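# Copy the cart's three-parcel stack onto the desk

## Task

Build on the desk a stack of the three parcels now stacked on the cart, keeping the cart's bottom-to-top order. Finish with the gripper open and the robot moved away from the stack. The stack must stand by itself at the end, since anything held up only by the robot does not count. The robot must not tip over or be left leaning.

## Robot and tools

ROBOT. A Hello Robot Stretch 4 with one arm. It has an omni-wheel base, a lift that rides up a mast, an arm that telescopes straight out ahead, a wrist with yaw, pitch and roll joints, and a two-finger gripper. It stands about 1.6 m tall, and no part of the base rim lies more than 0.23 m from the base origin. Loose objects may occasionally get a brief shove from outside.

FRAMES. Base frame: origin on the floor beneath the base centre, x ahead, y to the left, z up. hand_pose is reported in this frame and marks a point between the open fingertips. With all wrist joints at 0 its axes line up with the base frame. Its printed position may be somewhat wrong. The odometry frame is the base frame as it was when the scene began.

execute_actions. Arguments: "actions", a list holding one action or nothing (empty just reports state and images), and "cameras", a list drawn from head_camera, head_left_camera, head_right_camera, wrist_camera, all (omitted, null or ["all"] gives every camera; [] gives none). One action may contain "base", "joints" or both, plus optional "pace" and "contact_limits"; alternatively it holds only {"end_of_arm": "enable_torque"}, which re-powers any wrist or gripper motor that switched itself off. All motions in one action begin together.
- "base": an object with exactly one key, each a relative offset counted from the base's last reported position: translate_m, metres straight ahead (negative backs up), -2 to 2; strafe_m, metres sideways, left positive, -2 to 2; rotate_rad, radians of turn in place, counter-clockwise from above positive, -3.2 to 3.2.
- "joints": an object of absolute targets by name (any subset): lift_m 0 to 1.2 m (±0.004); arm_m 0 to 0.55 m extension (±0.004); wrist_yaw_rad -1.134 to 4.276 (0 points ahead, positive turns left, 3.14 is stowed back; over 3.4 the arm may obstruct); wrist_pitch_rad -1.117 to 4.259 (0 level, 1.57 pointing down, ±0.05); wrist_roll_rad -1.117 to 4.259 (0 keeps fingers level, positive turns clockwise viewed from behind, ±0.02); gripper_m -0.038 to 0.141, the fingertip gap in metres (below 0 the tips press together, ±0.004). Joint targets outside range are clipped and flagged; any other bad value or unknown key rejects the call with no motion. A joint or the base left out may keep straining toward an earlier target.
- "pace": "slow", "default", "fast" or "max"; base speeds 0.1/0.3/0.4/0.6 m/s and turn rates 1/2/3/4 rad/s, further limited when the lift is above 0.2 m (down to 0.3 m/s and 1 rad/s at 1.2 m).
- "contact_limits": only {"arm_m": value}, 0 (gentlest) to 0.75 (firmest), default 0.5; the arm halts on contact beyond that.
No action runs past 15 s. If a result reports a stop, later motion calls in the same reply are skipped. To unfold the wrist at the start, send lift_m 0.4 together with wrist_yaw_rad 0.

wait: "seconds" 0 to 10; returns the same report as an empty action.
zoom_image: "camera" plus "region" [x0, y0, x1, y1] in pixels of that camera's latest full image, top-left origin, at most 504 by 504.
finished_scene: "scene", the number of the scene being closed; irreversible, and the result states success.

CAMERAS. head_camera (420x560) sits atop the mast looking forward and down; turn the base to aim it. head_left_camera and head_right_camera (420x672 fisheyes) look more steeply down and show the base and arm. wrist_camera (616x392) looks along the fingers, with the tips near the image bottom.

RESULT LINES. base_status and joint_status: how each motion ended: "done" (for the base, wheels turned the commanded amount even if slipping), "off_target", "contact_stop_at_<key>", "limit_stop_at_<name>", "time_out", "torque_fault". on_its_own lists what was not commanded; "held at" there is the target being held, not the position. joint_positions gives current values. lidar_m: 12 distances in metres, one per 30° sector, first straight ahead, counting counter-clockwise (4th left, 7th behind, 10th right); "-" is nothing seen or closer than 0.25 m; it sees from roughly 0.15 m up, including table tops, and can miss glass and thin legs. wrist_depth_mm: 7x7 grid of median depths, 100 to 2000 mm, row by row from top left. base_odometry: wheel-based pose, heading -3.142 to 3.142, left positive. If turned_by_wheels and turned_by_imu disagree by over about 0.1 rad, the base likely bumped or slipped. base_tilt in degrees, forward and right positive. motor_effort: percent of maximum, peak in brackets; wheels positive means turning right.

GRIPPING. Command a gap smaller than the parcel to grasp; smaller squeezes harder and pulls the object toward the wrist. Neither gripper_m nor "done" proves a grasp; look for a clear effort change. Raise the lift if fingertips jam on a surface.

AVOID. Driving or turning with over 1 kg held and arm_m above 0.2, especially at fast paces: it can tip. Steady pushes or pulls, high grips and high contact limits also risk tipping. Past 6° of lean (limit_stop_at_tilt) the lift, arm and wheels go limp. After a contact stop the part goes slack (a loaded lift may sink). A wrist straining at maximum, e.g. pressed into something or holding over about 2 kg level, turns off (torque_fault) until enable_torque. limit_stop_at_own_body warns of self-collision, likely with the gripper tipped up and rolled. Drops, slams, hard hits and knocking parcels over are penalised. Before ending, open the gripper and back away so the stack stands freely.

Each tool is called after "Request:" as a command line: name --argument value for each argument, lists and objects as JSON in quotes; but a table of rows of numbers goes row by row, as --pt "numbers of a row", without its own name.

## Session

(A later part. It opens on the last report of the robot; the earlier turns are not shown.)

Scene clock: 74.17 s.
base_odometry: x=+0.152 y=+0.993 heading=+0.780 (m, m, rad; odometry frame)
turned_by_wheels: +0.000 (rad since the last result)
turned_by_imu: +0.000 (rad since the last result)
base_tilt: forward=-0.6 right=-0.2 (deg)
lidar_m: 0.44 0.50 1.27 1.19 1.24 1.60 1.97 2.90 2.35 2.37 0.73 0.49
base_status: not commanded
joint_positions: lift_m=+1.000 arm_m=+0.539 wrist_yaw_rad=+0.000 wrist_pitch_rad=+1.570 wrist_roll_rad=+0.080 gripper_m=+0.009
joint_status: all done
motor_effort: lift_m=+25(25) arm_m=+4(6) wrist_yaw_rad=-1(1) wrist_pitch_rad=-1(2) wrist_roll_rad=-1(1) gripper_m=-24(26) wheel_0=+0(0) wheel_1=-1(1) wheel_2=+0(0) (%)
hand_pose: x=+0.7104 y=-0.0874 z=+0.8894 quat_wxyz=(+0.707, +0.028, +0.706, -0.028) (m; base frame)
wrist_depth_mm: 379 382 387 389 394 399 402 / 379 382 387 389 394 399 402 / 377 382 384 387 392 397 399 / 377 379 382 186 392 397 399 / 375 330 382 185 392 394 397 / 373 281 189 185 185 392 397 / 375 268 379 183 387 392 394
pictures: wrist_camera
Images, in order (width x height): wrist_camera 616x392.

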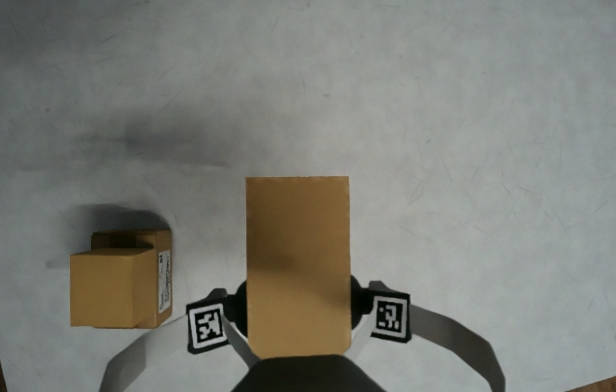

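Request:
execute_actions --actions '[{"joints":{"lift_m":0.858}}]' --cameras '[]'

Request:
execute_actions --actions '[{"joints":{"lift_m":0.848},"pace":"slow"}]' --cameras '["wrist_camera"]'

Scene clock: 76.47 s.
base_odometry: x=+0.152 y=+0.993 heading=+0.780 (m, m, rad; odometry frame)
turned_by_wheels: +0.000 (rad since the last result)
turned_by_imu: +0.000 (rad since the last result)
base_tilt: forward=-0.5 right=-0.2 (deg)
lidar_m: 0.45 0.48 1.28 1.18 1.24 1.61 2.00 2.90 2.38 2.40 0.72 0.49
base_status: not commanded
joint_positions: lift_m=+0.858 arm_m=+0.539 wrist_yaw_rad=+0.000 wrist_pitch_rad=+1.570 wrist_roll_rad=+0.080 gripper_m=+0.009
joint_status: all done
motor_effort: lift_m=+17(23) arm_m=+4(4) wrist_yaw_rad=-1(0) wrist_pitch_rad=-2(1) wrist_roll_rad=-1(1) gripper_m=-25(25) wheel_0=+0(0) wheel_1=-1(1) wheel_2=+0(1) (%)
hand_pose: x=+0.7104 y=-0.0874 z=+0.7480 quat_wxyz=(+0.707, +0.028, +0.706, -0.028) (m; base frame)
wrist_depth_mm: 242 245 247 250 252 254 257 / 241 244 247 249 252 254 256 / 241 242 246 249 250 253 255 / 240 242 244 186 250 252 254 / 208 241 244 185 248 252 253 / 182 241 190 185 185 250 253 / 181 192 242 183 248 249 252
pictures: none
No camera images: the call's "cameras" was empty. Leave "cameras" out to get every camera's image.

Scene clock: 77.20 s.
base_odometry: x=+0.152 y=+0.993 heading=+0.780 (m, m, rad; odometry frame)
turned_by_wheels: +0.000 (rad since the last result)
turned_by_imu: +0.000 (rad since the last result)
base_tilt: forward=-0.6 right=-0.2 (deg)
lidar_m: 0.47 0.49 1.30 1.19 1.23 1.60 1.98 2.89 2.37 2.35 0.75 0.51
base_status: not commanded
joint_positions: lift_m=+0.848 arm_m=+0.539 wrist_yaw_rad=+0.000 wrist_pitch_rad=+1.570 wrist_roll_rad=+0.080 gripper_m=+0.009
joint_status: all done
motor_effort: lift_m=+17(18) arm_m=+4(5) wrist_yaw_rad=-1(0) wrist_pitch_rad=-2(2) wrist_roll_rad=+0(1) gripper_m=-26(26) wheel_0=+0(0) wheel_1=-1(1) wheel_2=-1(1) (%)
hand_pose: x=+0.7104 y=-0.0874 z=+0.7380 quat_wxyz=(+0.707, +0.028, +0.706, -0.028) (m; base frame)
wrist_depth_mm: 233 235 236 240 242 244 247 / 232 235 236 239 241 243 246 / 231 233 236 238 240 243 245 / 230 233 235 186 239 242 245 / 207 232 234 185 239 241 244 / 183 231 189 184 185 241 243 / 181 191 232 184 237 239 242
pictures: wrist_camera
Images, in order (width x height): wrist_camera 616x392.

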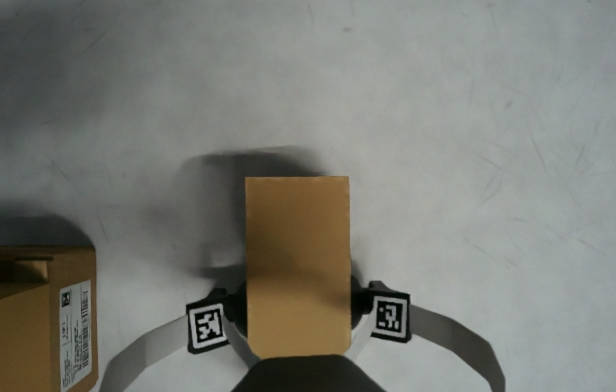

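Request:
execute_actions --actions '[{"joints":{"lift_m":0.849,"gripper_m":0.085}}]' --cameras '["wrist_camera"]'

Request:
execute_actions --actions '[{"joints":{"lift_m":1.02},"pace":"fast"}]' --cameras '["wrist_camera"]'

Scene clock: 79.13 s.
base_odometry: x=+0.152 y=+0.993 heading=+0.780 (m, m, rad; odometry frame)
turned_by_wheels: +0.000 (rad since the last result)
turned_by_imu: +0.000 (rad since the last result)
base_tilt: forward=-0.6 right=-0.2 (deg)
lidar_m: 0.47 0.48 1.27 1.19 1.25 1.59 1.99 2.91 2.40 2.36 0.73 0.50
base_status: not commanded
joint_positions: lift_m=+0.849 arm_m=+0.539 wrist_yaw_rad=+0.000 wrist_pitch_rad=+1.571 wrist_roll_rad=+0.080 gripper_m=+0.085
joint_status: all done
motor_effort: lift_m=+19(25) arm_m=+4(4) wrist_yaw_rad=+0(1) wrist_pitch_rad=-5(11) wrist_roll_rad=+0(1) gripper_m=+0(25) wheel_0=+1(0) wheel_1=-1(1) wheel_2=-1(1) (%)
hand_pose: x=+0.7101 y=-0.0874 z=+0.7389 quat_wxyz=(+0.706, +0.028, +0.707, -0.028) (m; base frame)
wrist_depth_mm: 236 238 241 243 246 248 251 / 236 237 240 243 245 247 250 / 235 236 239 241 243 247 248 / 234 236 238 189 244 246 248 / 208 236 237 189 242 245 248 / 184 235 190 187 194 244 246 / 181 233 236 147 240 243 246
pictures: wrist_camera
Images, in order (width x height): wrist_camera 616x392.

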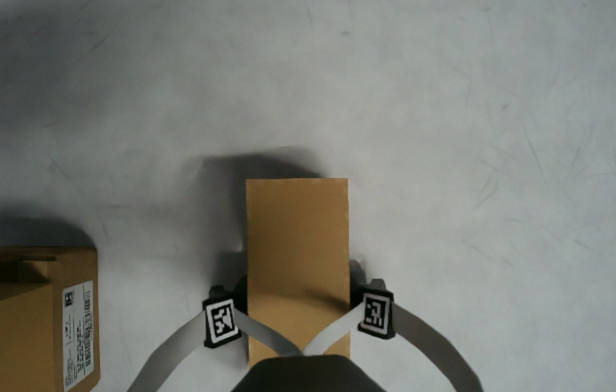

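Scene clock: 80.60 s.
base_odometry: x=+0.152 y=+0.993 heading=+0.780 (m, m, rad; odometry frame)
turned_by_wheels: +0.000 (rad since the last result)
turned_by_imu: +0.000 (rad since the last result)
base_tilt: forward=-0.6 right=-0.2 (deg)
lidar_m: 0.46 0.48 1.25 1.19 1.21 1.56 2.01 2.90 2.39 2.39 0.73 0.49
base_status: not commanded
joint_positions: lift_m=+1.020 arm_m=+0.539 wrist_yaw_rad=+0.000 wrist_pitch_rad=+1.570 wrist_roll_rad=+0.080 gripper_m=+0.085
joint_status: all done
motor_effort: lift_m=+25(27) arm_m=+4(4) wrist_yaw_rad=+2(0) wrist_pitch_rad=-1(4) wrist_roll_rad=-1(1) gripper_m=-3(3) wheel_0=+0(0) wheel_1=-1(1) wheel_2=-1(1) (%)
hand_pose: x=+0.7103 y=-0.0874 z=+0.9094 quat_wxyz=(+0.707, +0.028, +0.706, -0.028) (m; base frame)
wrist_depth_mm: 399 402 404 410 415 418 421 / 399 402 407 407 415 418 421 / 399 402 404 407 413 418 418 / 397 399 404 407 410 415 418 / 394 334 402 355 410 415 418 / 394 304 211 353 195 413 415 / 392 394 399 143 407 410 415
pictures: wrist_camera
Images, in order (width x height): wrist_camera 616x392.

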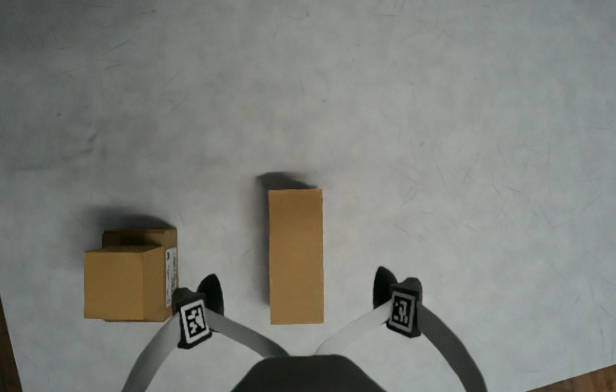

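Request:
execute_actions --actions '[{"base":{"strafe_m":0.157},"joints":{"arm_m":0.53,"lift_m":0.97,"gripper_m":0.1}}]' --cameras '["wrist_camera"]'

Scene clock: 82.93 s.
base_odometry: x=+0.042 y=+1.105 heading=+0.780 (m, m, rad; odometry frame)
turned_by_wheels: +0.000 (rad since the last result)
turned_by_imu: +0.000 (rad since the last result)
base_tilt: forward=-0.6 right=-0.2 (deg)
lidar_m: 0.45 1.28 1.10 1.03 1.08 1.38 1.79 2.92 2.59 2.51 0.72 0.51
base_status: done
joint_positions: lift_m=+0.970 arm_m=+0.531 wrist_yaw_rad=+0.000 wrist_pitch_rad=+1.570 wrist_roll_rad=+0.080 gripper_m=+0.100
joint_status: all done
motor_effort: lift_m=+17(23) arm_m=-4(4) wrist_yaw_rad=+2(1) wrist_pitch_rad=-2(2) wrist_roll_rad=+0(0) gripper_m=-1(4) wheel_0=-1(12) wheel_1=+0(9) wheel_2=-1(0) (%)
hand_pose: x=+0.7018 y=-0.0874 z=+0.8600 quat_wxyz=(+0.707, +0.028, +0.706, -0.028) (m; base frame)
wrist_depth_mm: 759 353 359 362 364 366 373 / 976 355 357 359 366 368 373 / 1025 351 355 359 366 368 370 / 1025 351 355 357 362 314 368 / 1042 351 353 259 362 314 366 / 1025 349 306 355 195 364 368 / 1025 349 351 144 359 364 366
pictures: wrist_camera
Images, in order (width x height): wrist_camera 616x392.

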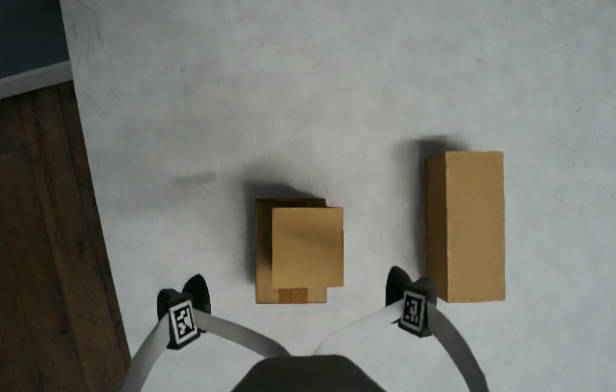

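Request:
execute_actions --actions '[{"joints":{"arm_m":0.52,"lift_m":0.93}}]' --cameras '[]'

Request:
execute_actions --actions '[{"joints":{"lift_m":0.866}}]' --cameras '["wrist_camera"]'

Scene clock: 84.40 s.
base_odometry: x=+0.042 y=+1.105 heading=+0.780 (m, m, rad; odometry frame)
turned_by_wheels: +0.000 (rad since the last result)
turned_by_imu: +0.000 (rad since the last result)
base_tilt: forward=-0.6 right=-0.2 (deg)
lidar_m: 0.46 1.27 1.13 1.00 1.08 1.39 1.74 2.92 2.58 2.52 0.72 0.50
base_status: not commanded
joint_positions: lift_m=+0.930 arm_m=+0.521 wrist_yaw_rad=+0.000 wrist_pitch_rad=+1.570 wrist_roll_rad=+0.080 gripper_m=+0.100
joint_status: all done
motor_effort: lift_m=+17(17) arm_m=-4(3) wrist_yaw_rad=+1(1) wrist_pitch_rad=-3(2) wrist_roll_rad=-1(1) gripper_m=-2(2) wheel_0=-1(1) wheel_1=+0(0) wheel_2=-1(1) (%)
hand_pose: x=+0.6918 y=-0.0874 z=+0.8200 quat_wxyz=(+0.707, +0.028, +0.706, -0.028) (m; base frame)
wrist_depth_mm: 312 315 319 322 325 327 330 / 615 314 317 320 324 329 330 / 991 314 315 319 322 283 329 / 991 312 315 220 322 273 329 / 991 312 314 219 322 272 327 / 991 310 266 315 195 322 325 / 991 309 312 144 319 322 325
pictures: none
No camera images: the call's "cameras" was empty. Leave "cameras" out to get every camera's image.

Scene clock: 85.60 s.
base_odometry: x=+0.042 y=+1.105 heading=+0.780 (m, m, rad; odometry frame)
turned_by_wheels: +0.000 (rad since the last result)
turned_by_imu: +0.000 (rad since the last result)
base_tilt: forward=-0.6 right=-0.2 (deg)
lidar_m: 0.44 1.26 1.11 1.03 1.08 1.40 1.76 2.90 2.60 2.53 0.74 0.50
base_status: not commanded
joint_positions: lift_m=+0.866 arm_m=+0.521 wrist_yaw_rad=+0.000 wrist_pitch_rad=+1.570 wrist_roll_rad=+0.080 gripper_m=+0.100
joint_status: all done
motor_effort: lift_m=+17(21) arm_m=-4(4) wrist_yaw_rad=+1(1) wrist_pitch_rad=-2(2) wrist_roll_rad=-1(2) gripper_m=-2(4) wheel_0=-1(1) wheel_1=+0(0) wheel_2=-1(2) (%)
hand_pose: x=+0.6918 y=-0.0874 z=+0.7560 quat_wxyz=(+0.707, +0.028, +0.706, -0.028) (m; base frame)
wrist_depth_mm: 251 253 255 257 260 264 265 / 249 252 254 257 259 262 264 / 249 251 253 256 259 246 211 / 248 250 252 156 257 247 209 / 248 250 251 155 257 248 209 / 248 248 203 155 186 248 208 / 931 247 251 144 256 258 260
pictures: wrist_camera
Images, in order (width x height): wrist_camera 616x392.

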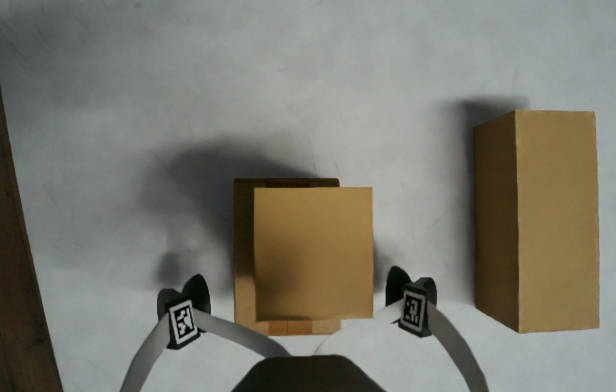

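Request:
execute_actions --actions '[{"joints":{"arm_m":0.543},"pace":"slow"}]' --cameras '["wrist_camera"]'

Request:
execute_actions --actions '[{"joints":{"gripper_m":0.008}}]' --cameras '["wrist_camera"]'

Scene clock: 87.23 s.
base_odometry: x=+0.042 y=+1.105 heading=+0.780 (m, m, rad; odometry frame)
turned_by_wheels: +0.000 (rad since the last result)
turned_by_imu: +0.000 (rad since the last result)
base_tilt: forward=-0.6 right=-0.2 (deg)
lidar_m: 0.45 1.27 1.13 1.02 1.09 1.39 1.77 2.92 2.59 2.51 0.72 0.49
base_status: not commanded
joint_positions: lift_m=+0.866 arm_m=+0.542 wrist_yaw_rad=+0.000 wrist_pitch_rad=+1.570 wrist_roll_rad=+0.080 gripper_m=+0.100
joint_status: all done
motor_effort: lift_m=+17(17) arm_m=+5(7) wrist_yaw_rad=+0(1) wrist_pitch_rad=-2(2) wrist_roll_rad=-2(1) gripper_m=-2(2) wheel_0=-1(1) wheel_1=+0(0) wheel_2=-1(1) (%)
hand_pose: x=+0.7133 y=-0.0874 z=+0.7560 quat_wxyz=(+0.707, +0.028, +0.706, -0.028) (m; base frame)
wrist_depth_mm: 250 253 254 257 260 263 265 / 250 251 254 256 259 263 265 / 248 250 254 256 258 260 264 / 248 251 253 255 258 252 209 / 248 250 252 156 257 253 209 / 247 249 204 155 187 252 208 / 917 248 250 144 255 257 208
pictures: wrist_camera
Images, in order (width x height): wrist_camera 616x392.

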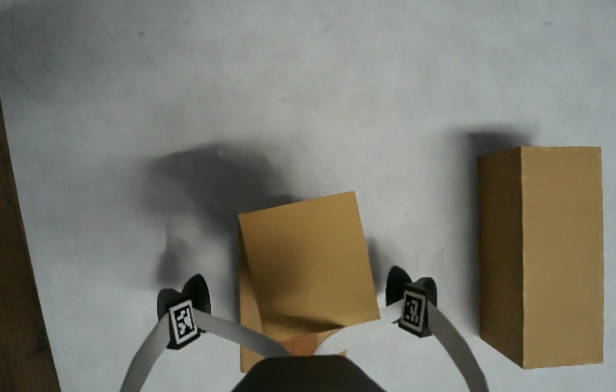

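Scene clock: 88.97 s.
base_odometry: x=+0.042 y=+1.105 heading=+0.780 (m, m, rad; odometry frame)
turned_by_wheels: +0.000 (rad since the last result)
turned_by_imu: +0.000 (rad since the last result)
base_tilt: forward=-0.6 right=-0.2 (deg)
lidar_m: 0.44 1.27 1.12 1.02 1.08 1.40 1.77 2.93 2.59 2.53 0.73 0.48
base_status: not commanded
joint_positions: lift_m=+0.866 arm_m=+0.542 wrist_yaw_rad=+0.000 wrist_pitch_rad=+1.570 wrist_roll_rad=+0.080 gripper_m=+0.009
joint_status: all done
motor_effort: lift_m=+17(17) arm_m=+4(5) wrist_yaw_rad=+2(1) wrist_pitch_rad=-2(2) wrist_roll_rad=-3(1) gripper_m=-26(30) wheel_0=-1(1) wheel_1=+0(0) wheel_2=-1(1) (%)
hand_pose: x=+0.7133 y=-0.0874 z=+0.7560 quat_wxyz=(+0.707, +0.028, +0.706, -0.028) (m; base frame)
wrist_depth_mm: 249 252 254 257 260 262 265 / 249 251 254 257 259 262 264 / 248 251 254 255 258 260 263 / 248 250 253 254 258 253 209 / 248 250 251 140 257 253 208 / 247 249 188 140 174 236 208 / 917 206 249 139 255 209 208
pictures: wrist_camera
Images, in order (width x height): wrist_camera 616x392.

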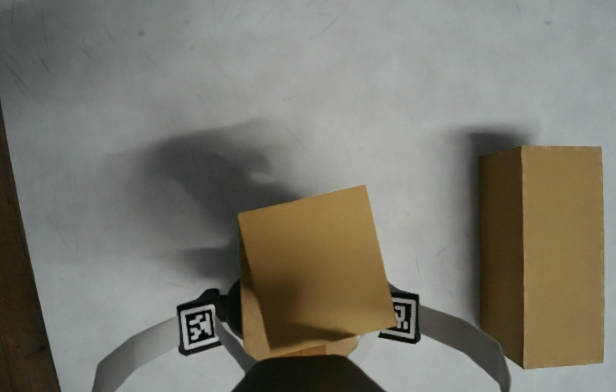

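Request:
execute_actions --actions '[{"joints":{"gripper_m":0.11},"pace":"slow"}]' --cameras '[]'

Request:
execute_actions --actions '[{"joints":{"lift_m":0.97}}]' --cameras '[]'

Request:
execute_actions --actions '[{"joints":{"wrist_roll_rad":-0.13}}]' --cameras '["wrist_camera"]'

Scene clock: 94.27 s.
base_odometry: x=+0.042 y=+1.105 heading=+0.780 (m, m, rad; odometry frame)
turned_by_wheels: +0.000 (rad since the last result)
turned_by_imu: +0.001 (rad since the last result)
base_tilt: forward=-0.6 right=-0.2 (deg)
lidar_m: 0.47 1.26 1.11 1.04 1.09 1.38 1.76 2.90 2.60 2.52 0.69 0.48
base_status: not commanded
joint_positions: lift_m=+0.866 arm_m=+0.542 wrist_yaw_rad=+0.000 wrist_pitch_rad=+1.570 wrist_roll_rad=+0.080 gripper_m=+0.110
joint_status: all done
motor_effort: lift_m=+17(17) arm_m=+5(4) wrist_yaw_rad=+1(1) wrist_pitch_rad=-2(3) wrist_roll_rad=-2(2) gripper_m=-3(28) wheel_0=-1(1) wheel_1=+0(0) wheel_2=-1(1) (%)
hand_pose: x=+0.7133 y=-0.0874 z=+0.7560 quat_wxyz=(+0.707, +0.028, +0.706, -0.028) (m; base frame)
wrist_depth_mm: 250 253 255 257 260 262 265 / 250 252 253 257 259 263 264 / 249 252 253 256 259 260 263 / 249 250 253 254 258 252 209 / 247 250 251 155 257 253 208 / 247 249 204 155 186 236 208 / 931 248 251 145 255 257 208
pictures: none
No camera images: the call's "cameras" was empty. Leave "cameras" out to get every camera's image.

Scene clock: 95.73 s.
base_odometry: x=+0.042 y=+1.105 heading=+0.780 (m, m, rad; odometry frame)
turned_by_wheels: +0.000 (rad since the last result)
turned_by_imu: +0.000 (rad since the last result)
base_tilt: forward=-0.6 right=-0.2 (deg)
lidar_m: 0.47 1.27 1.12 1.03 1.08 1.39 1.77 2.92 2.58 2.54 0.69 0.50
base_status: not commanded
joint_positions: lift_m=+0.970 arm_m=+0.542 wrist_yaw_rad=+0.000 wrist_pitch_rad=+1.570 wrist_roll_rad=+0.080 gripper_m=+0.110
joint_status: all done
motor_effort: lift_m=+25(25) arm_m=+4(4) wrist_yaw_rad=+0(0) wrist_pitch_rad=-2(2) wrist_roll_rad=-1(0) gripper_m=+0(2) wheel_0=-1(1) wheel_1=+0(0) wheel_2=-1(1) (%)
hand_pose: x=+0.7133 y=-0.0874 z=+0.8594 quat_wxyz=(+0.707, +0.028, +0.706, -0.028) (m; base frame)
wrist_depth_mm: 750 353 357 362 366 368 370 / 976 353 355 359 364 366 368 / 1042 353 355 357 364 366 370 / 1025 349 353 357 359 314 368 / 1025 351 353 258 359 312 368 / 1025 349 351 309 201 317 366 / 1025 349 349 145 359 362 366
pictures: none
No camera images: the call's "cameras" was empty. Leave "cameras" out to get every camera's image.

Scene clock: 96.40 s.
base_odometry: x=+0.042 y=+1.105 heading=+0.780 (m, m, rad; odometry frame)
turned_by_wheels: +0.000 (rad since the last result)
turned_by_imu: +0.000 (rad since the last result)
base_tilt: forward=-0.5 right=-0.2 (deg)
lidar_m: 0.45 1.26 1.12 1.01 1.08 1.41 1.74 2.91 2.56 2.53 0.74 0.48
base_status: not commanded
joint_positions: lift_m=+0.970 arm_m=+0.542 wrist_yaw_rad=+0.000 wrist_pitch_rad=+1.570 wrist_roll_rad=-0.130 gripper_m=+0.110
joint_status: all done
motor_effort: lift_m=+25(25) arm_m=+4(4) wrist_yaw_rad=+1(0) wrist_pitch_rad=-2(2) wrist_roll_rad=-2(8) gripper_m=-3(2) wheel_0=-1(1) wheel_1=+0(0) wheel_2=-2(1) (%)
hand_pose: x=+0.7133 y=-0.0874 z=+0.8594 quat_wxyz=(+0.706, -0.046, +0.705, +0.046) (m; base frame)
wrist_depth_mm: 976 355 357 362 364 368 370 / 1042 355 357 362 364 366 370 / 1042 355 357 357 362 364 368 / 1042 353 355 357 362 364 368 / 1025 351 353 258 362 310 366 / 1042 349 306 310 200 310 364 / 1025 349 351 145 359 362 364
pictures: wrist_camera
Images, in order (width x height): wrist_camera 616x392.

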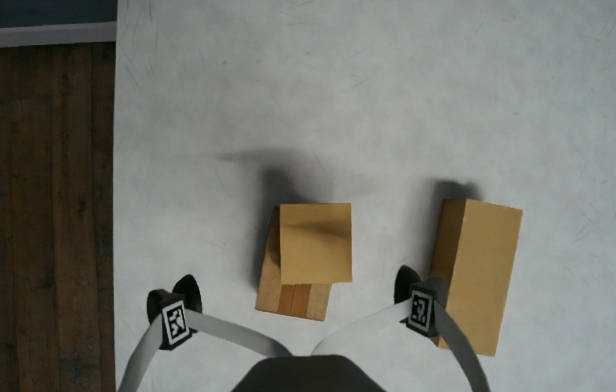

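Request:
execute_actions --actions '[{"base":{"translate_m":0.026},"joints":{"gripper_m":0.1}}]' --cameras '[]'

Request:
execute_actions --actions '[{"base":{"strafe_m":-0.011},"joints":{"lift_m":0.915}}]' --cameras '["wrist_camera"]'

Scene clock: 97.80 s.
base_odometry: x=+0.060 y=+1.123 heading=+0.780 (m, m, rad; odometry frame)
turned_by_wheels: +0.000 (rad since the last result)
turned_by_imu: +0.000 (rad since the last result)
base_tilt: forward=-0.6 right=-0.2 (deg)
lidar_m: 0.42 1.23 1.14 1.02 1.09 1.38 1.76 2.94 2.58 2.55 0.66 0.49
base_status: done
joint_positions: lift_m=+0.970 arm_m=+0.542 wrist_yaw_rad=+0.000 wrist_pitch_rad=+1.570 wrist_roll_rad=-0.130 gripper_m=+0.100
joint_status: all done
motor_effort: lift_m=+25(25) arm_m=+4(5) wrist_yaw_rad=+0(1) wrist_pitch_rad=-2(1) wrist_roll_rad=-2(2) gripper_m=-2(3) wheel_0=-2(3) wheel_1=+1(8) wheel_2=+0(9) (%)
hand_pose: x=+0.7133 y=-0.0874 z=+0.8594 quat_wxyz=(+0.706, -0.046, +0.705, +0.046) (m; base frame)
wrist_depth_mm: 946 355 359 362 364 368 370 / 1042 355 357 359 364 368 370 / 1042 353 353 359 362 364 368 / 1042 353 355 359 362 364 368 / 1025 351 353 259 359 312 366 / 1025 349 304 257 195 310 366 / 1025 349 351 144 355 309 362
pictures: none
No camera images: the call's "cameras" was empty. Leave "cameras" out to get every camera's image.

Scene clock: 98.93 s.
base_odometry: x=+0.068 y=+1.115 heading=+0.780 (m, m, rad; odometry frame)
turned_by_wheels: +0.000 (rad since the last result)
turned_by_imu: +0.000 (rad since the last result)
base_tilt: forward=-0.6 right=-0.2 (deg)
lidar_m: 0.42 1.26 1.12 1.05 1.09 1.40 1.76 2.93 2.58 2.54 0.69 0.47
base_status: done
joint_positions: lift_m=+0.915 arm_m=+0.542 wrist_yaw_rad=+0.000 wrist_pitch_rad=+1.570 wrist_roll_rad=-0.130 gripper_m=+0.100
joint_status: all done
motor_effort: lift_m=+17(23) arm_m=+4(4) wrist_yaw_rad=+0(0) wrist_pitch_rad=-2(2) wrist_roll_rad=-3(2) gripper_m=-2(2) wheel_0=+0(5) wheel_1=+0(9) wheel_2=-1(2) (%)
hand_pose: x=+0.7133 y=-0.0874 z=+0.8050 quat_wxyz=(+0.706, -0.046, +0.705, +0.046) (m; base frame)
wrist_depth_mm: 904 301 304 306 309 314 314 / 991 300 303 306 307 310 314 / 976 300 301 306 307 310 312 / 991 300 301 304 306 310 312 / 976 297 300 205 306 267 310 / 976 297 208 204 196 256 310 / 960 294 298 144 304 255 309
pictures: wrist_camera
Images, in order (width x height): wrist_camera 616x392.

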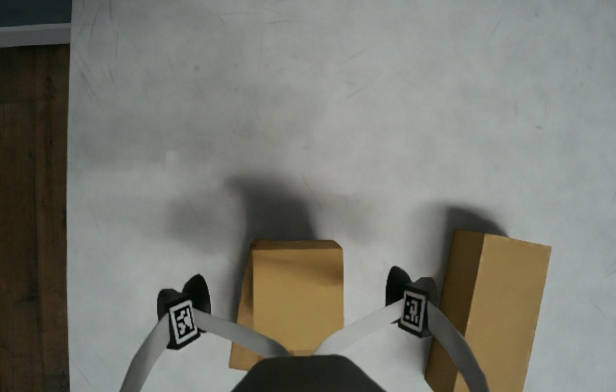

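Request:
execute_actions --actions '[{"joints":{"gripper_m":0.012}}]' --cameras '[]'

Request:
execute_actions --actions '[{"joints":{"lift_m":0.94}}]' --cameras '[]'

Request:
execute_actions --actions '[{"joints":{"wrist_roll_rad":0.08,"arm_m":0.515}}]' --cameras '["wrist_camera","head_right_camera"]'

Scene clock: 101.10 s.
base_odometry: x=+0.068 y=+1.115 heading=+0.780 (m, m, rad; odometry frame)
turned_by_wheels: +0.000 (rad since the last result)
turned_by_imu: +0.000 (rad since the last result)
base_tilt: forward=-0.5 right=-0.2 (deg)
lidar_m: 0.43 1.26 1.12 1.04 1.12 1.42 1.75 2.94 2.57 2.53 0.68 0.45
base_status: not commanded
joint_positions: lift_m=+0.915 arm_m=+0.542 wrist_yaw_rad=+0.000 wrist_pitch_rad=+1.570 wrist_roll_rad=-0.130 gripper_m=+0.013
joint_status: all done
motor_effort: lift_m=+17(17) arm_m=+4(4) wrist_yaw_rad=+2(1) wrist_pitch_rad=-2(2) wrist_roll_rad=-2(3) gripper_m=-24(24) wheel_0=+0(0) wheel_1=+1(1) wheel_2=-1(0) (%)
hand_pose: x=+0.7134 y=-0.0874 z=+0.8050 quat_wxyz=(+0.706, -0.046, +0.705, +0.046) (m; base frame)
wrist_depth_mm: 917 301 303 306 309 312 315 / 991 300 303 304 309 312 314 / 976 298 303 304 307 309 312 / 976 297 301 304 306 310 312 / 976 298 300 194 306 268 310 / 976 297 191 192 186 255 310 / 976 226 298 191 303 255 309
pictures: none
No camera images: the call's "cameras" was empty. Leave "cameras" out to get every camera's image.

Scene clock: 101.97 s.
base_odometry: x=+0.068 y=+1.115 heading=+0.780 (m, m, rad; odometry frame)
turned_by_wheels: +0.000 (rad since the last result)
turned_by_imu: +0.000 (rad since the last result)
base_tilt: forward=-0.6 right=-0.2 (deg)
lidar_m: 0.42 1.26 1.13 1.05 1.07 1.40 1.75 2.95 2.55 2.52 0.70 0.47
base_status: not commanded
joint_positions: lift_m=+0.940 arm_m=+0.542 wrist_yaw_rad=+0.000 wrist_pitch_rad=+1.570 wrist_roll_rad=-0.130 gripper_m=+0.013
joint_status: all done
motor_effort: lift_m=+25(26) arm_m=+4(4) wrist_yaw_rad=+0(0) wrist_pitch_rad=-2(2) wrist_roll_rad=-2(2) gripper_m=-22(23) wheel_0=+0(0) wheel_1=+0(0) wheel_2=-1(0) (%)
hand_pose: x=+0.7134 y=-0.0874 z=+0.8294 quat_wxyz=(+0.706, -0.046, +0.705, +0.046) (m; base frame)
wrist_depth_mm: 931 325 327 330 332 336 340 / 1008 324 327 330 334 336 338 / 1008 324 325 329 332 334 338 / 1008 322 325 327 330 334 338 / 1008 322 324 193 330 281 336 / 1008 322 191 193 186 281 336 / 991 237 322 191 329 278 334
pictures: none
No camera images: the call's "cameras" was empty. Leave "cameras" out to get every camera's image.

Scene clock: 102.77 s.
base_odometry: x=+0.068 y=+1.115 heading=+0.780 (m, m, rad; odometry frame)
turned_by_wheels: +0.000 (rad since the last result)
turned_by_imu: +0.000 (rad since the last result)
base_tilt: forward=-0.6 right=-0.2 (deg)
lidar_m: 0.42 1.26 1.14 1.03 1.11 1.43 1.73 2.96 2.54 2.53 0.68 0.47
base_status: not commanded
joint_positions: lift_m=+0.940 arm_m=+0.516 wrist_yaw_rad=+0.000 wrist_pitch_rad=+1.570 wrist_roll_rad=+0.080 gripper_m=+0.013
joint_status: all done
motor_effort: lift_m=+25(25) arm_m=-4(4) wrist_yaw_rad=+1(1) wrist_pitch_rad=-2(2) wrist_roll_rad=-1(6) gripper_m=-25(22) wheel_0=+0(0) wheel_1=+1(1) wheel_2=+0(1) (%)
hand_pose: x=+0.6868 y=-0.0874 z=+0.8294 quat_wxyz=(+0.707, +0.028, +0.706, -0.028) (m; base frame)
wrist_depth_mm: 322 324 329 330 336 336 342 / 322 324 327 330 332 338 340 / 1008 322 325 329 332 336 338 / 1008 324 325 327 332 282 336 / 1008 322 324 193 330 282 338 / 1008 320 191 191 186 281 336 / 991 238 320 191 327 330 334
pictures: head_right_camera, wrist_camera
Images, in order (width x height): head_right_camera 420x672, wrist_camera 616x392.

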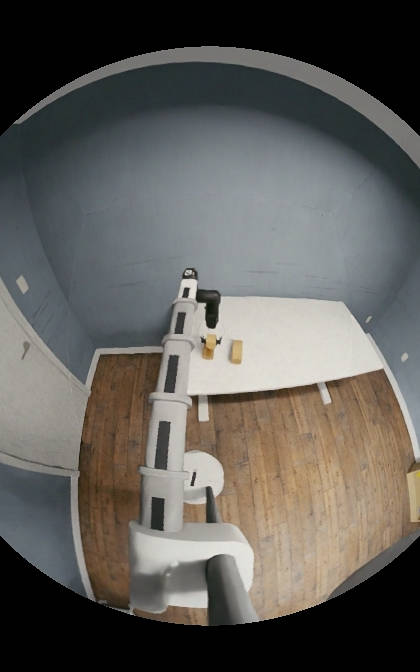

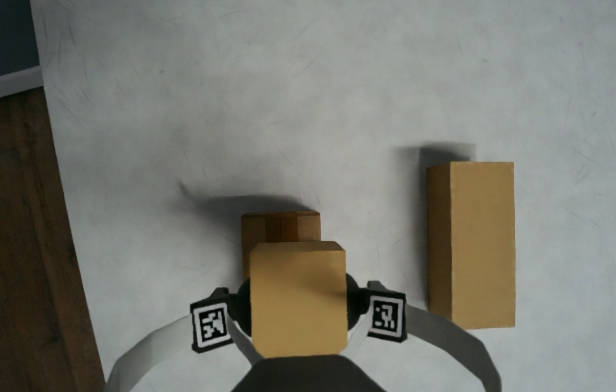

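Request:
execute_actions --actions '[{"base":{"strafe_m":0.012}}]' --cameras '[]'

Request:
execute_actions --actions '[{"joints":{"lift_m":0.908},"pace":"slow"}]' --cameras '["wrist_camera"]'

Scene clock: 103.93 s.
base_odometry: x=+0.059 y=+1.124 heading=+0.780 (m, m, rad; odometry frame)
turned_by_wheels: +0.000 (rad since the last result)
turned_by_imu: +0.000 (rad since the last result)
base_tilt: forward=-0.5 right=-0.2 (deg)
lidar_m: 0.42 1.26 1.12 1.04 1.09 1.43 1.75 2.95 2.61 2.56 0.70 0.46
base_status: done
joint_positions: lift_m=+0.940 arm_m=+0.516 wrist_yaw_rad=+0.000 wrist_pitch_rad=+1.570 wrist_roll_rad=+0.080 gripper_m=+0.013
joint_status: not commanded
motor_effort: lift_m=+25(25) arm_m=-4(4) wrist_yaw_rad=+0(0) wrist_pitch_rad=-2(2) wrist_roll_rad=-1(0) gripper_m=-22(23) wheel_0=-1(8) wheel_1=+1(6) wheel_2=-1(0) (%)
hand_pose: x=+0.6868 y=-0.0874 z=+0.8294 quat_wxyz=(+0.707, +0.028, +0.706, -0.028) (m; base frame)
wrist_depth_mm: 521 324 327 332 334 338 340 / 904 324 327 329 332 336 340 / 1008 322 327 329 332 336 340 / 991 322 327 329 332 283 338 / 1008 322 324 194 329 282 338 / 1008 320 191 193 186 282 336 / 976 238 320 191 329 330 336
pictures: none
No camera images: the call's "cameras" was empty. Leave "cameras" out to get every camera's image.

Scene clock: 105.00 s.
base_odometry: x=+0.059 y=+1.124 heading=+0.780 (m, m, rad; odometry frame)
turned_by_wheels: +0.000 (rad since the last result)
turned_by_imu: +0.000 (rad since the last result)
base_tilt: forward=-0.6 right=-0.2 (deg)
lidar_m: 0.42 1.24 1.13 1.03 1.07 1.38 1.77 2.93 2.60 2.55 0.67 0.45
base_status: not commanded
joint_positions: lift_m=+0.908 arm_m=+0.516 wrist_yaw_rad=+0.000 wrist_pitch_rad=+1.570 wrist_roll_rad=+0.080 gripper_m=+0.013
joint_status: all done
motor_effort: lift_m=+18(22) arm_m=-4(4) wrist_yaw_rad=-1(2) wrist_pitch_rad=-2(2) wrist_roll_rad=+0(1) gripper_m=-22(22) wheel_0=-1(1) wheel_1=+1(1) wheel_2=-1(1) (%)
hand_pose: x=+0.6868 y=-0.0874 z=+0.7980 quat_wxyz=(+0.707, +0.028, +0.706, -0.028) (m; base frame)
wrist_depth_mm: 291 293 297 300 301 306 307 / 291 291 296 298 301 306 307 / 291 291 296 297 301 303 306 / 976 290 293 297 301 254 279 / 976 290 293 193 298 254 279 / 976 290 191 192 186 250 277 / 960 223 291 191 298 300 303
pictures: wrist_camera
Images, in order (width x height): wrist_camera 616x392.

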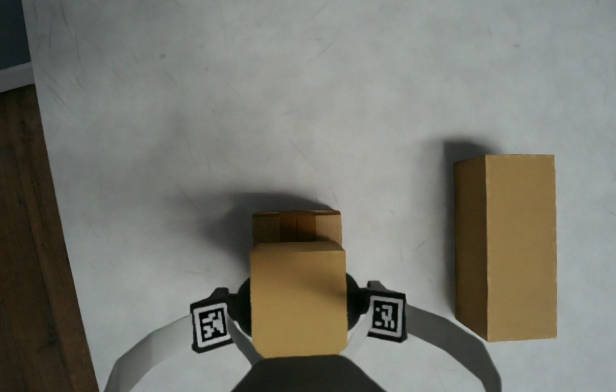

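Request:
execute_actions --actions '[{"joints":{"lift_m":0.9},"pace":"slow"}]' --cameras '[]'

Scene clock: 106.07 s.
base_odometry: x=+0.059 y=+1.124 heading=+0.780 (m, m, rad; odometry frame)
turned_by_wheels: +0.000 (rad since the last result)
turned_by_imu: +0.000 (rad since the last result)
base_tilt: forward=-0.6 right=-0.2 (deg)
lidar_m: 0.44 1.24 1.10 1.04 1.09 1.41 1.74 2.93 2.58 2.54 0.67 0.45
base_status: not commanded
joint_positions: lift_m=+0.901 arm_m=+0.516 wrist_yaw_rad=+0.000 wrist_pitch_rad=+1.572 wrist_roll_rad=+0.080 gripper_m=+0.012
joint_status: all done
motor_effort: lift_m=+11(14) arm_m=-4(4) wrist_yaw_rad=-1(1) wrist_pitch_rad=-8(8) wrist_roll_rad=-1(0) gripper_m=-20(22) wheel_0=-1(1) wheel_1=+1(1) wheel_2=-1(1) (%)
hand_pose: x=+0.6862 y=-0.0874 z=+0.7905 quat_wxyz=(+0.706, +0.028, +0.707, -0.028) (m; base frame)
wrist_depth_mm: 287 289 291 296 298 301 304 / 286 289 291 294 298 300 303 / 286 287 291 293 297 300 301 / 621 287 289 293 296 252 248 / 960 286 289 196 294 253 248 / 960 286 191 192 186 246 247 / 960 283 286 191 293 294 298
pictures: none
No camera images: the call's "cameras" was empty. Leave "cameras" out to get every camera's image.

Request:
execute_actions --actions '[{"joints":{"lift_m":0.905,"gripper_m":0.11}}]' --cameras '[]'

Request:
execute_actions --actions '[{"joints":{"lift_m":0.868},"pace":"slow"}]' --cameras '["wrist_camera"]'

Scene clock: 108.23 s.
base_odometry: x=+0.059 y=+1.124 heading=+0.780 (m, m, rad; odometry frame)
turned_by_wheels: +0.000 (rad since the last result)
turned_by_imu: +0.000 (rad since the last result)
base_tilt: forward=-0.6 right=-0.2 (deg)
lidar_m: 0.43 1.26 1.12 1.01 1.09 1.41 1.74 2.94 2.61 2.53 0.66 0.49
base_status: not commanded
joint_positions: lift_m=+0.905 arm_m=+0.516 wrist_yaw_rad=+0.000 wrist_pitch_rad=+1.570 wrist_roll_rad=+0.080 gripper_m=+0.110
joint_status: all done
motor_effort: lift_m=+20(22) arm_m=-4(4) wrist_yaw_rad=+0(1) wrist_pitch_rad=-2(7) wrist_roll_rad=+0(0) gripper_m=+0(19) wheel_0=-1(1) wheel_1=+1(1) wheel_2=-1(0) (%)
hand_pose: x=+0.6868 y=-0.0874 z=+0.7948 quat_wxyz=(+0.707, +0.028, +0.706, -0.028) (m; base frame)
wrist_depth_mm: 289 290 294 297 300 301 306 / 289 290 294 296 298 301 304 / 287 290 291 294 297 300 303 / 960 289 290 294 297 249 276 / 976 287 290 195 296 247 274 / 960 286 209 193 200 247 274 / 960 285 289 145 294 296 300
pictures: none
No camera images: the call's "cameras" was empty. Leave "cameras" out to get every camera's image.

Scene clock: 109.37 s.
base_odometry: x=+0.059 y=+1.124 heading=+0.780 (m, m, rad; odometry frame)
turned_by_wheels: +0.000 (rad since the last result)
turned_by_imu: +0.000 (rad since the last result)
base_tilt: forward=-0.6 right=-0.2 (deg)
lidar_m: 0.42 1.24 1.14 1.04 1.07 1.40 1.75 2.95 2.58 2.53 0.69 0.47
base_status: not commanded
joint_positions: lift_m=+0.868 arm_m=+0.516 wrist_yaw_rad=+0.000 wrist_pitch_rad=+1.570 wrist_roll_rad=+0.080 gripper_m=+0.110
joint_status: all done
motor_effort: lift_m=+16(22) arm_m=-4(4) wrist_yaw_rad=+2(2) wrist_pitch_rad=-2(2) wrist_roll_rad=+0(0) gripper_m=-2(2) wheel_0=-1(1) wheel_1=+1(1) wheel_2=+0(1) (%)
hand_pose: x=+0.6868 y=-0.0874 z=+0.7581 quat_wxyz=(+0.707, +0.028, +0.706, -0.028) (m; base frame)
wrist_depth_mm: 253 255 258 262 263 266 268 / 252 255 257 259 262 265 267 / 251 254 256 258 262 263 265 / 252 253 256 258 260 241 213 / 251 252 255 191 259 242 212 / 250 250 191 158 196 226 211 / 931 250 253 141 258 225 211
pictures: wrist_camera
Images, in order (width x height): wrist_camera 616x392.

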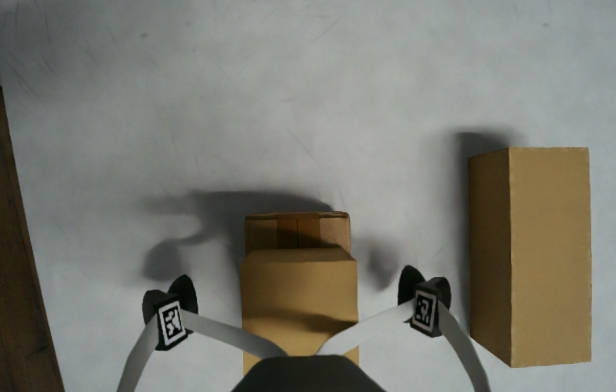

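Neatly centred. Grip the pair and lift.

Request:
execute_actions --actions '[{"joints":{"gripper_m":0.007}}]' --cameras '[]'

Request:
execute_actions --actions '[{"joints":{"lift_m":0.96},"pace":"slow"}]' --cameras '["wrist_camera","head_right_camera"]'

Scene clock: 111.63 s.
base_odometry: x=+0.059 y=+1.124 heading=+0.780 (m, m, rad; odometry frame)
turned_by_wheels: +0.000 (rad since the last result)
turned_by_imu: +0.000 (rad since the last result)
base_tilt: forward=-0.5 right=-0.2 (deg)
lidar_m: 0.42 1.23 1.11 1.03 1.05 1.40 1.72 2.95 2.59 2.57 0.69 0.46
base_status: not commanded
joint_positions: lift_m=+0.868 arm_m=+0.516 wrist_yaw_rad=+0.000 wrist_pitch_rad=+1.570 wrist_roll_rad=+0.080 gripper_m=+0.008
joint_status: all done
motor_effort: lift_m=+18(17) arm_m=-4(4) wrist_yaw_rad=+2(1) wrist_pitch_rad=-2(2) wrist_roll_rad=+0(1) gripper_m=-28(28) wheel_0=-1(1) wheel_1=+1(1) wheel_2=+0(1) (%)
hand_pose: x=+0.6868 y=-0.0874 z=+0.7580 quat_wxyz=(+0.707, +0.028, +0.706, -0.028) (m; base frame)
wrist_depth_mm: 252 254 257 259 262 265 266 / 251 253 256 258 260 264 266 / 250 253 255 258 262 263 265 / 250 252 254 257 259 242 211 / 250 251 253 189 258 242 211 / 249 249 179 144 182 226 210 / 931 161 251 143 258 208 209
pictures: none
No camera images: the call's "cameras" was empty. Leave "cameras" out to get every camera's image.

Scene clock: 113.27 s.
base_odometry: x=+0.059 y=+1.124 heading=+0.780 (m, m, rad; odometry frame)
turned_by_wheels: +0.000 (rad since the last result)
turned_by_imu: +0.000 (rad since the last result)
base_tilt: forward=-0.5 right=-0.2 (deg)
lidar_m: 0.42 1.24 1.12 1.02 1.07 1.39 1.71 2.91 2.60 2.49 0.68 0.48
base_status: not commanded
joint_positions: lift_m=+0.960 arm_m=+0.516 wrist_yaw_rad=+0.000 wrist_pitch_rad=+1.570 wrist_roll_rad=+0.080 gripper_m=+0.008
joint_status: all done
motor_effort: lift_m=+26(26) arm_m=-4(4) wrist_yaw_rad=+0(1) wrist_pitch_rad=-1(2) wrist_roll_rad=+0(1) gripper_m=-27(29) wheel_0=-1(1) wheel_1=+1(1) wheel_2=-1(1) (%)
hand_pose: x=+0.6868 y=-0.0874 z=+0.8493 quat_wxyz=(+0.707, +0.028, +0.706, -0.028) (m; base frame)
wrist_depth_mm: 750 343 347 349 353 357 362 / 946 343 345 349 351 357 362 / 1025 342 345 347 351 355 357 / 1025 340 345 347 349 301 357 / 1008 342 343 189 349 303 357 / 1008 340 179 144 182 301 355 / 1025 161 338 143 349 351 355
pictures: head_right_camera, wrist_camera
Images, in order (width x height): head_right_camera 420x672, wrist_camera 616x392.

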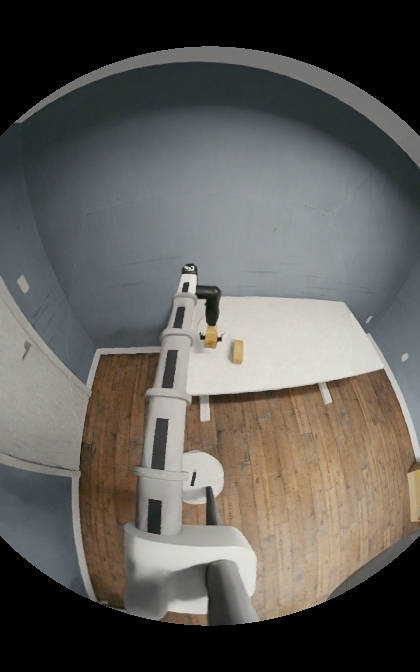

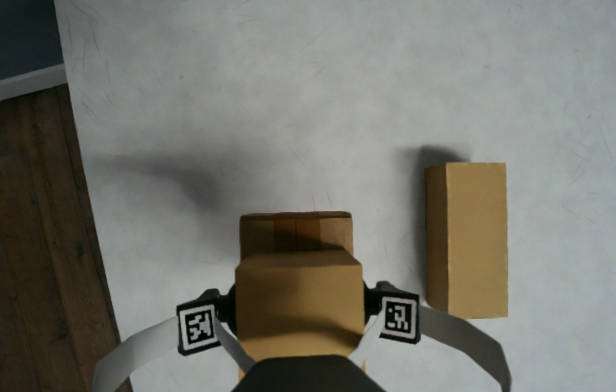

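Request:
execute_actions --actions '[{"base":{"strafe_m":-0.148},"pace":"slow"}]' --cameras '["wrist_camera"]'

Scene clock: 117.27 s.
base_odometry: x=+0.163 y=+1.018 heading=+0.780 (m, m, rad; odometry frame)
turned_by_wheels: +0.000 (rad since the last result)
turned_by_imu: +0.001 (rad since the last result)
base_tilt: forward=-0.5 right=-0.1 (deg)
lidar_m: 0.43 0.45 1.25 1.17 1.24 1.60 2.02 2.92 2.38 2.47 0.68 0.48
base_status: done
joint_positions: lift_m=+0.960 arm_m=+0.516 wrist_yaw_rad=+0.000 wrist_pitch_rad=+1.570 wrist_roll_rad=+0.080 gripper_m=+0.008
joint_status: not commanded
motor_effort: lift_m=+26(26) arm_m=-4(4) wrist_yaw_rad=+1(2) wrist_pitch_rad=-1(2) wrist_roll_rad=+0(1) gripper_m=-31(27) wheel_0=+1(4) wheel_1=+0(8) wheel_2=-1(0) (%)
hand_pose: x=+0.6868 y=-0.0874 z=+0.8493 quat_wxyz=(+0.707, +0.028, +0.706, -0.028) (m; base frame)
wrist_depth_mm: 340 345 347 351 355 357 362 / 340 343 345 349 353 357 359 / 340 342 345 349 353 355 359 / 340 342 343 297 351 355 357 / 336 340 343 189 349 353 357 / 336 340 179 144 182 353 353 / 336 161 340 143 349 349 355
pictures: wrist_camera
Images, in order (width x height): wrist_camera 616x392.

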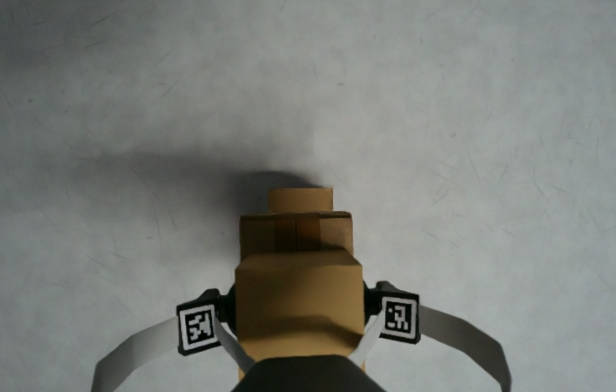

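Request:
execute_actions --actions '[{"joints":{"lift_m":0.913},"pace":"slow"}]' --cameras '[]'

Request:
execute_actions --actions '[{"joints":{"lift_m":0.904},"pace":"slow"}]' --cameras '["wrist_camera"]'

Scene clock: 119.03 s.
base_odometry: x=+0.163 y=+1.018 heading=+0.780 (m, m, rad; odometry frame)
turned_by_wheels: +0.000 (rad since the last result)
turned_by_imu: +0.000 (rad since the last result)
base_tilt: forward=-0.6 right=-0.2 (deg)
lidar_m: 0.44 0.44 1.24 1.16 1.23 1.60 2.03 2.92 2.41 2.43 0.68 0.47
base_status: not commanded
joint_positions: lift_m=+0.913 arm_m=+0.516 wrist_yaw_rad=+0.000 wrist_pitch_rad=+1.570 wrist_roll_rad=+0.080 gripper_m=+0.008
joint_status: all done
motor_effort: lift_m=+17(28) arm_m=-4(4) wrist_yaw_rad=+0(1) wrist_pitch_rad=-2(2) wrist_roll_rad=-1(0) gripper_m=-28(28) wheel_0=+1(1) wheel_1=+0(0) wheel_2=+0(1) (%)
hand_pose: x=+0.6868 y=-0.0874 z=+0.8030 quat_wxyz=(+0.707, +0.028, +0.706, -0.028) (m; base frame)
wrist_depth_mm: 296 298 301 304 307 310 314 / 296 298 300 303 306 309 312 / 294 297 300 303 306 309 310 / 294 296 298 251 304 309 310 / 291 296 297 189 304 307 309 / 293 293 179 144 182 306 309 / 290 161 294 143 301 304 307
pictures: none
No camera images: the call's "cameras" was empty. Leave "cameras" out to get every camera's image.

Scene clock: 119.73 s.
base_odometry: x=+0.163 y=+1.018 heading=+0.780 (m, m, rad; odometry frame)
turned_by_wheels: +0.000 (rad since the last result)
turned_by_imu: +0.000 (rad since the last result)
base_tilt: forward=-0.6 right=-0.2 (deg)
lidar_m: 0.44 0.45 1.28 1.18 1.23 1.60 2.00 2.92 2.40 2.44 0.71 0.46
base_status: not commanded
joint_positions: lift_m=+0.905 arm_m=+0.516 wrist_yaw_rad=+0.000 wrist_pitch_rad=+1.572 wrist_roll_rad=+0.080 gripper_m=+0.008
joint_status: all done
motor_effort: lift_m=+13(19) arm_m=-4(4) wrist_yaw_rad=+0(0) wrist_pitch_rad=-6(6) wrist_roll_rad=-1(0) gripper_m=-26(27) wheel_0=+1(1) wheel_1=+0(0) wheel_2=+0(1) (%)
hand_pose: x=+0.6863 y=-0.0874 z=+0.7944 quat_wxyz=(+0.706, +0.028, +0.707, -0.028) (m; base frame)
wrist_depth_mm: 290 291 296 298 300 304 307 / 289 293 294 297 301 303 307 / 287 290 294 296 300 301 306 / 286 290 291 245 298 301 304 / 286 289 291 190 297 301 303 / 285 287 179 144 182 300 301 / 283 227 289 143 296 298 301
pictures: wrist_camera
Images, in order (width x height): wrist_camera 616x392.

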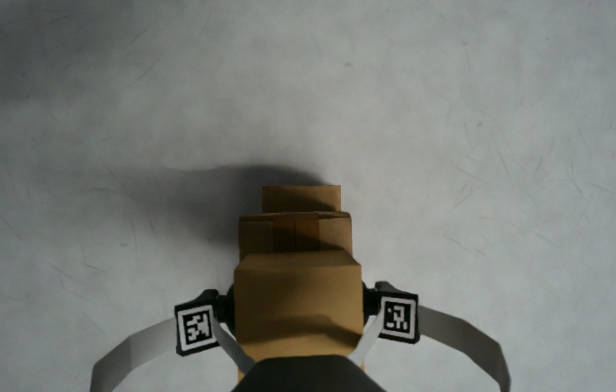

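Contact. Release and clear.

Request:
execute_actions --actions '[{"joints":{"lift_m":0.908,"gripper_m":0.11},"pace":"slow"}]' --cameras '["wrist_camera"]'

Request:
execute_actions --actions '[{"joints":{"lift_m":1.08},"pace":"fast"}]' --cameras '["wrist_camera"]'

Request:
execute_actions --actions '[{"base":{"translate_m":-0.3},"joints":{"arm_m":0.0},"pace":"fast"}]' --cameras '["head_camera"]'

Scene clock: 124.20 s.
base_odometry: x=+0.163 y=+1.018 heading=+0.780 (m, m, rad; odometry frame)
turned_by_wheels: +0.000 (rad since the last result)
turned_by_imu: +0.001 (rad since the last result)
base_tilt: forward=-0.6 right=-0.2 (deg)
lidar_m: 0.43 0.42 1.28 1.17 1.24 1.58 1.99 2.93 2.39 2.44 0.68 0.47
base_status: not commanded
joint_positions: lift_m=+0.908 arm_m=+0.516 wrist_yaw_rad=+0.000 wrist_pitch_rad=+1.571 wrist_roll_rad=+0.080 gripper_m=+0.110
joint_status: all done
motor_effort: lift_m=+17(27) arm_m=-4(4) wrist_yaw_rad=+0(2) wrist_pitch_rad=-5(10) wrist_roll_rad=+0(1) gripper_m=+0(27) wheel_0=+1(1) wheel_1=+0(0) wheel_2=-2(1) (%)
hand_pose: x=+0.6865 y=-0.0874 z=+0.7981 quat_wxyz=(+0.706, +0.028, +0.707, -0.028) (m; base frame)
wrist_depth_mm: 294 297 300 303 306 310 312 / 293 297 298 303 306 309 312 / 293 296 298 301 304 307 310 / 290 294 297 249 303 307 309 / 290 293 296 194 301 304 307 / 290 291 194 148 191 304 306 / 289 290 293 141 300 303 306
pictures: wrist_camera
Images, in order (width x height): wrist_camera 616x392.

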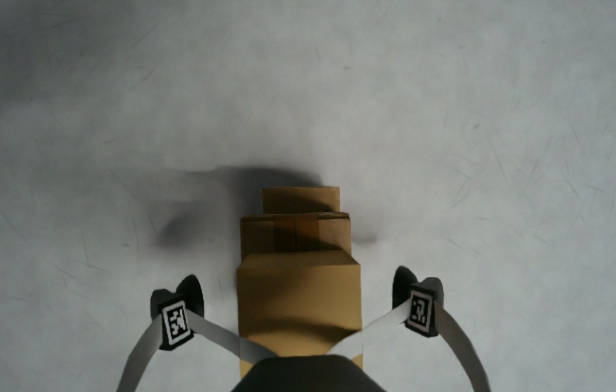

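Scene clock: 125.67 s.
base_odometry: x=+0.163 y=+1.018 heading=+0.780 (m, m, rad; odometry frame)
turned_by_wheels: +0.000 (rad since the last result)
turned_by_imu: +0.000 (rad since the last result)
base_tilt: forward=-0.6 right=-0.2 (deg)
lidar_m: 0.44 0.45 1.28 1.17 1.23 1.58 2.03 2.93 2.39 2.48 0.70 0.47
base_status: not commanded
joint_positions: lift_m=+1.080 arm_m=+0.516 wrist_yaw_rad=+0.000 wrist_pitch_rad=+1.570 wrist_roll_rad=+0.080 gripper_m=+0.110
joint_status: all done
motor_effort: lift_m=+25(24) arm_m=-4(4) wrist_yaw_rad=+1(0) wrist_pitch_rad=-1(4) wrist_roll_rad=+0(0) gripper_m=-1(1) wheel_0=+1(1) wheel_1=+0(0) wheel_2=+0(1) (%)
hand_pose: x=+0.6867 y=-0.0874 z=+0.9694 quat_wxyz=(+0.707, +0.028, +0.706, -0.028) (m; base frame)
wrist_depth_mm: 459 459 466 469 477 480 488 / 455 455 466 469 473 477 484 / 455 462 466 469 473 477 480 / 455 459 462 466 469 477 480 / 452 455 462 315 469 477 480 / 452 452 462 462 200 473 473 / 1138 452 462 145 466 473 1182
pictures: wrist_camera
Images, in order (width x height): wrist_camera 616x392.

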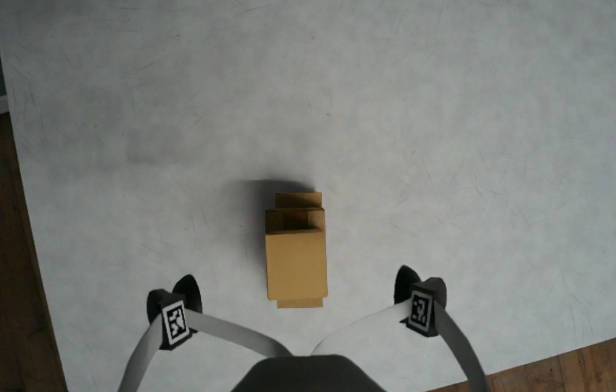

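Scene clock: 128.03 s.
base_odometry: x=-0.050 y=+0.807 heading=+0.779 (m, m, rad; odometry frame)
turned_by_wheels: +0.000 (rad since the last result)
turned_by_imu: +0.000 (rad since the last result)
base_tilt: forward=-0.6 right=-0.2 (deg)
lidar_m: 0.73 0.78 1.23 1.16 1.20 1.36 2.60 2.60 2.44 2.32 1.14 0.78
base_status: done
joint_positions: lift_m=+1.080 arm_m=+0.001 wrist_yaw_rad=+0.000 wrist_pitch_rad=+1.570 wrist_roll_rad=+0.080 gripper_m=+0.110
joint_status: all done
motor_effort: lift_m=+24(25) arm_m=-4(5) wrist_yaw_rad=+1(0) wrist_pitch_rad=-3(3) wrist_roll_rad=-1(0) gripper_m=+0(2) wheel_0=+0(5) wheel_1=+1(4) wheel_2=-1(7) (%)
hand_pose: x=+0.1717 y=-0.0874 z=+0.9694 quat_wxyz=(+0.707, +0.028, +0.706, -0.028) (m; base frame)
wrist_depth_mm: 1160 1138 1160 1182 1182 1205 1205 / 1138 1160 1160 1160 1182 1205 1205 / 1138 1138 1160 1182 1160 1205 1205 / 1138 1160 1160 1182 1160 1205 1229 / 1118 1160 960 960 1160 1182 1182 / 1118 1138 931 960 200 1182 1205 / 1118 1138 1160 145 1160 1182 1182
pictures: head_camera
Images, in order (width x height): head_camera 420x560.

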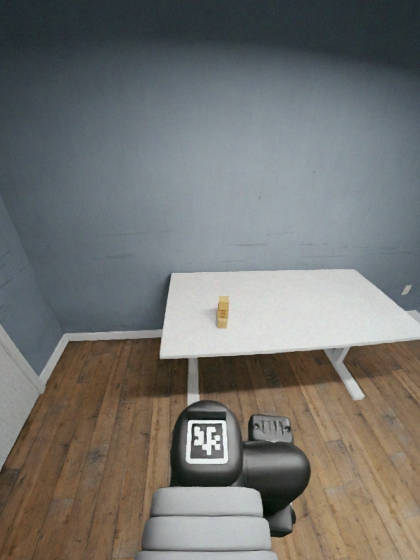

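Request:
finished_scene --scene 2

The scene is finished: the task was done.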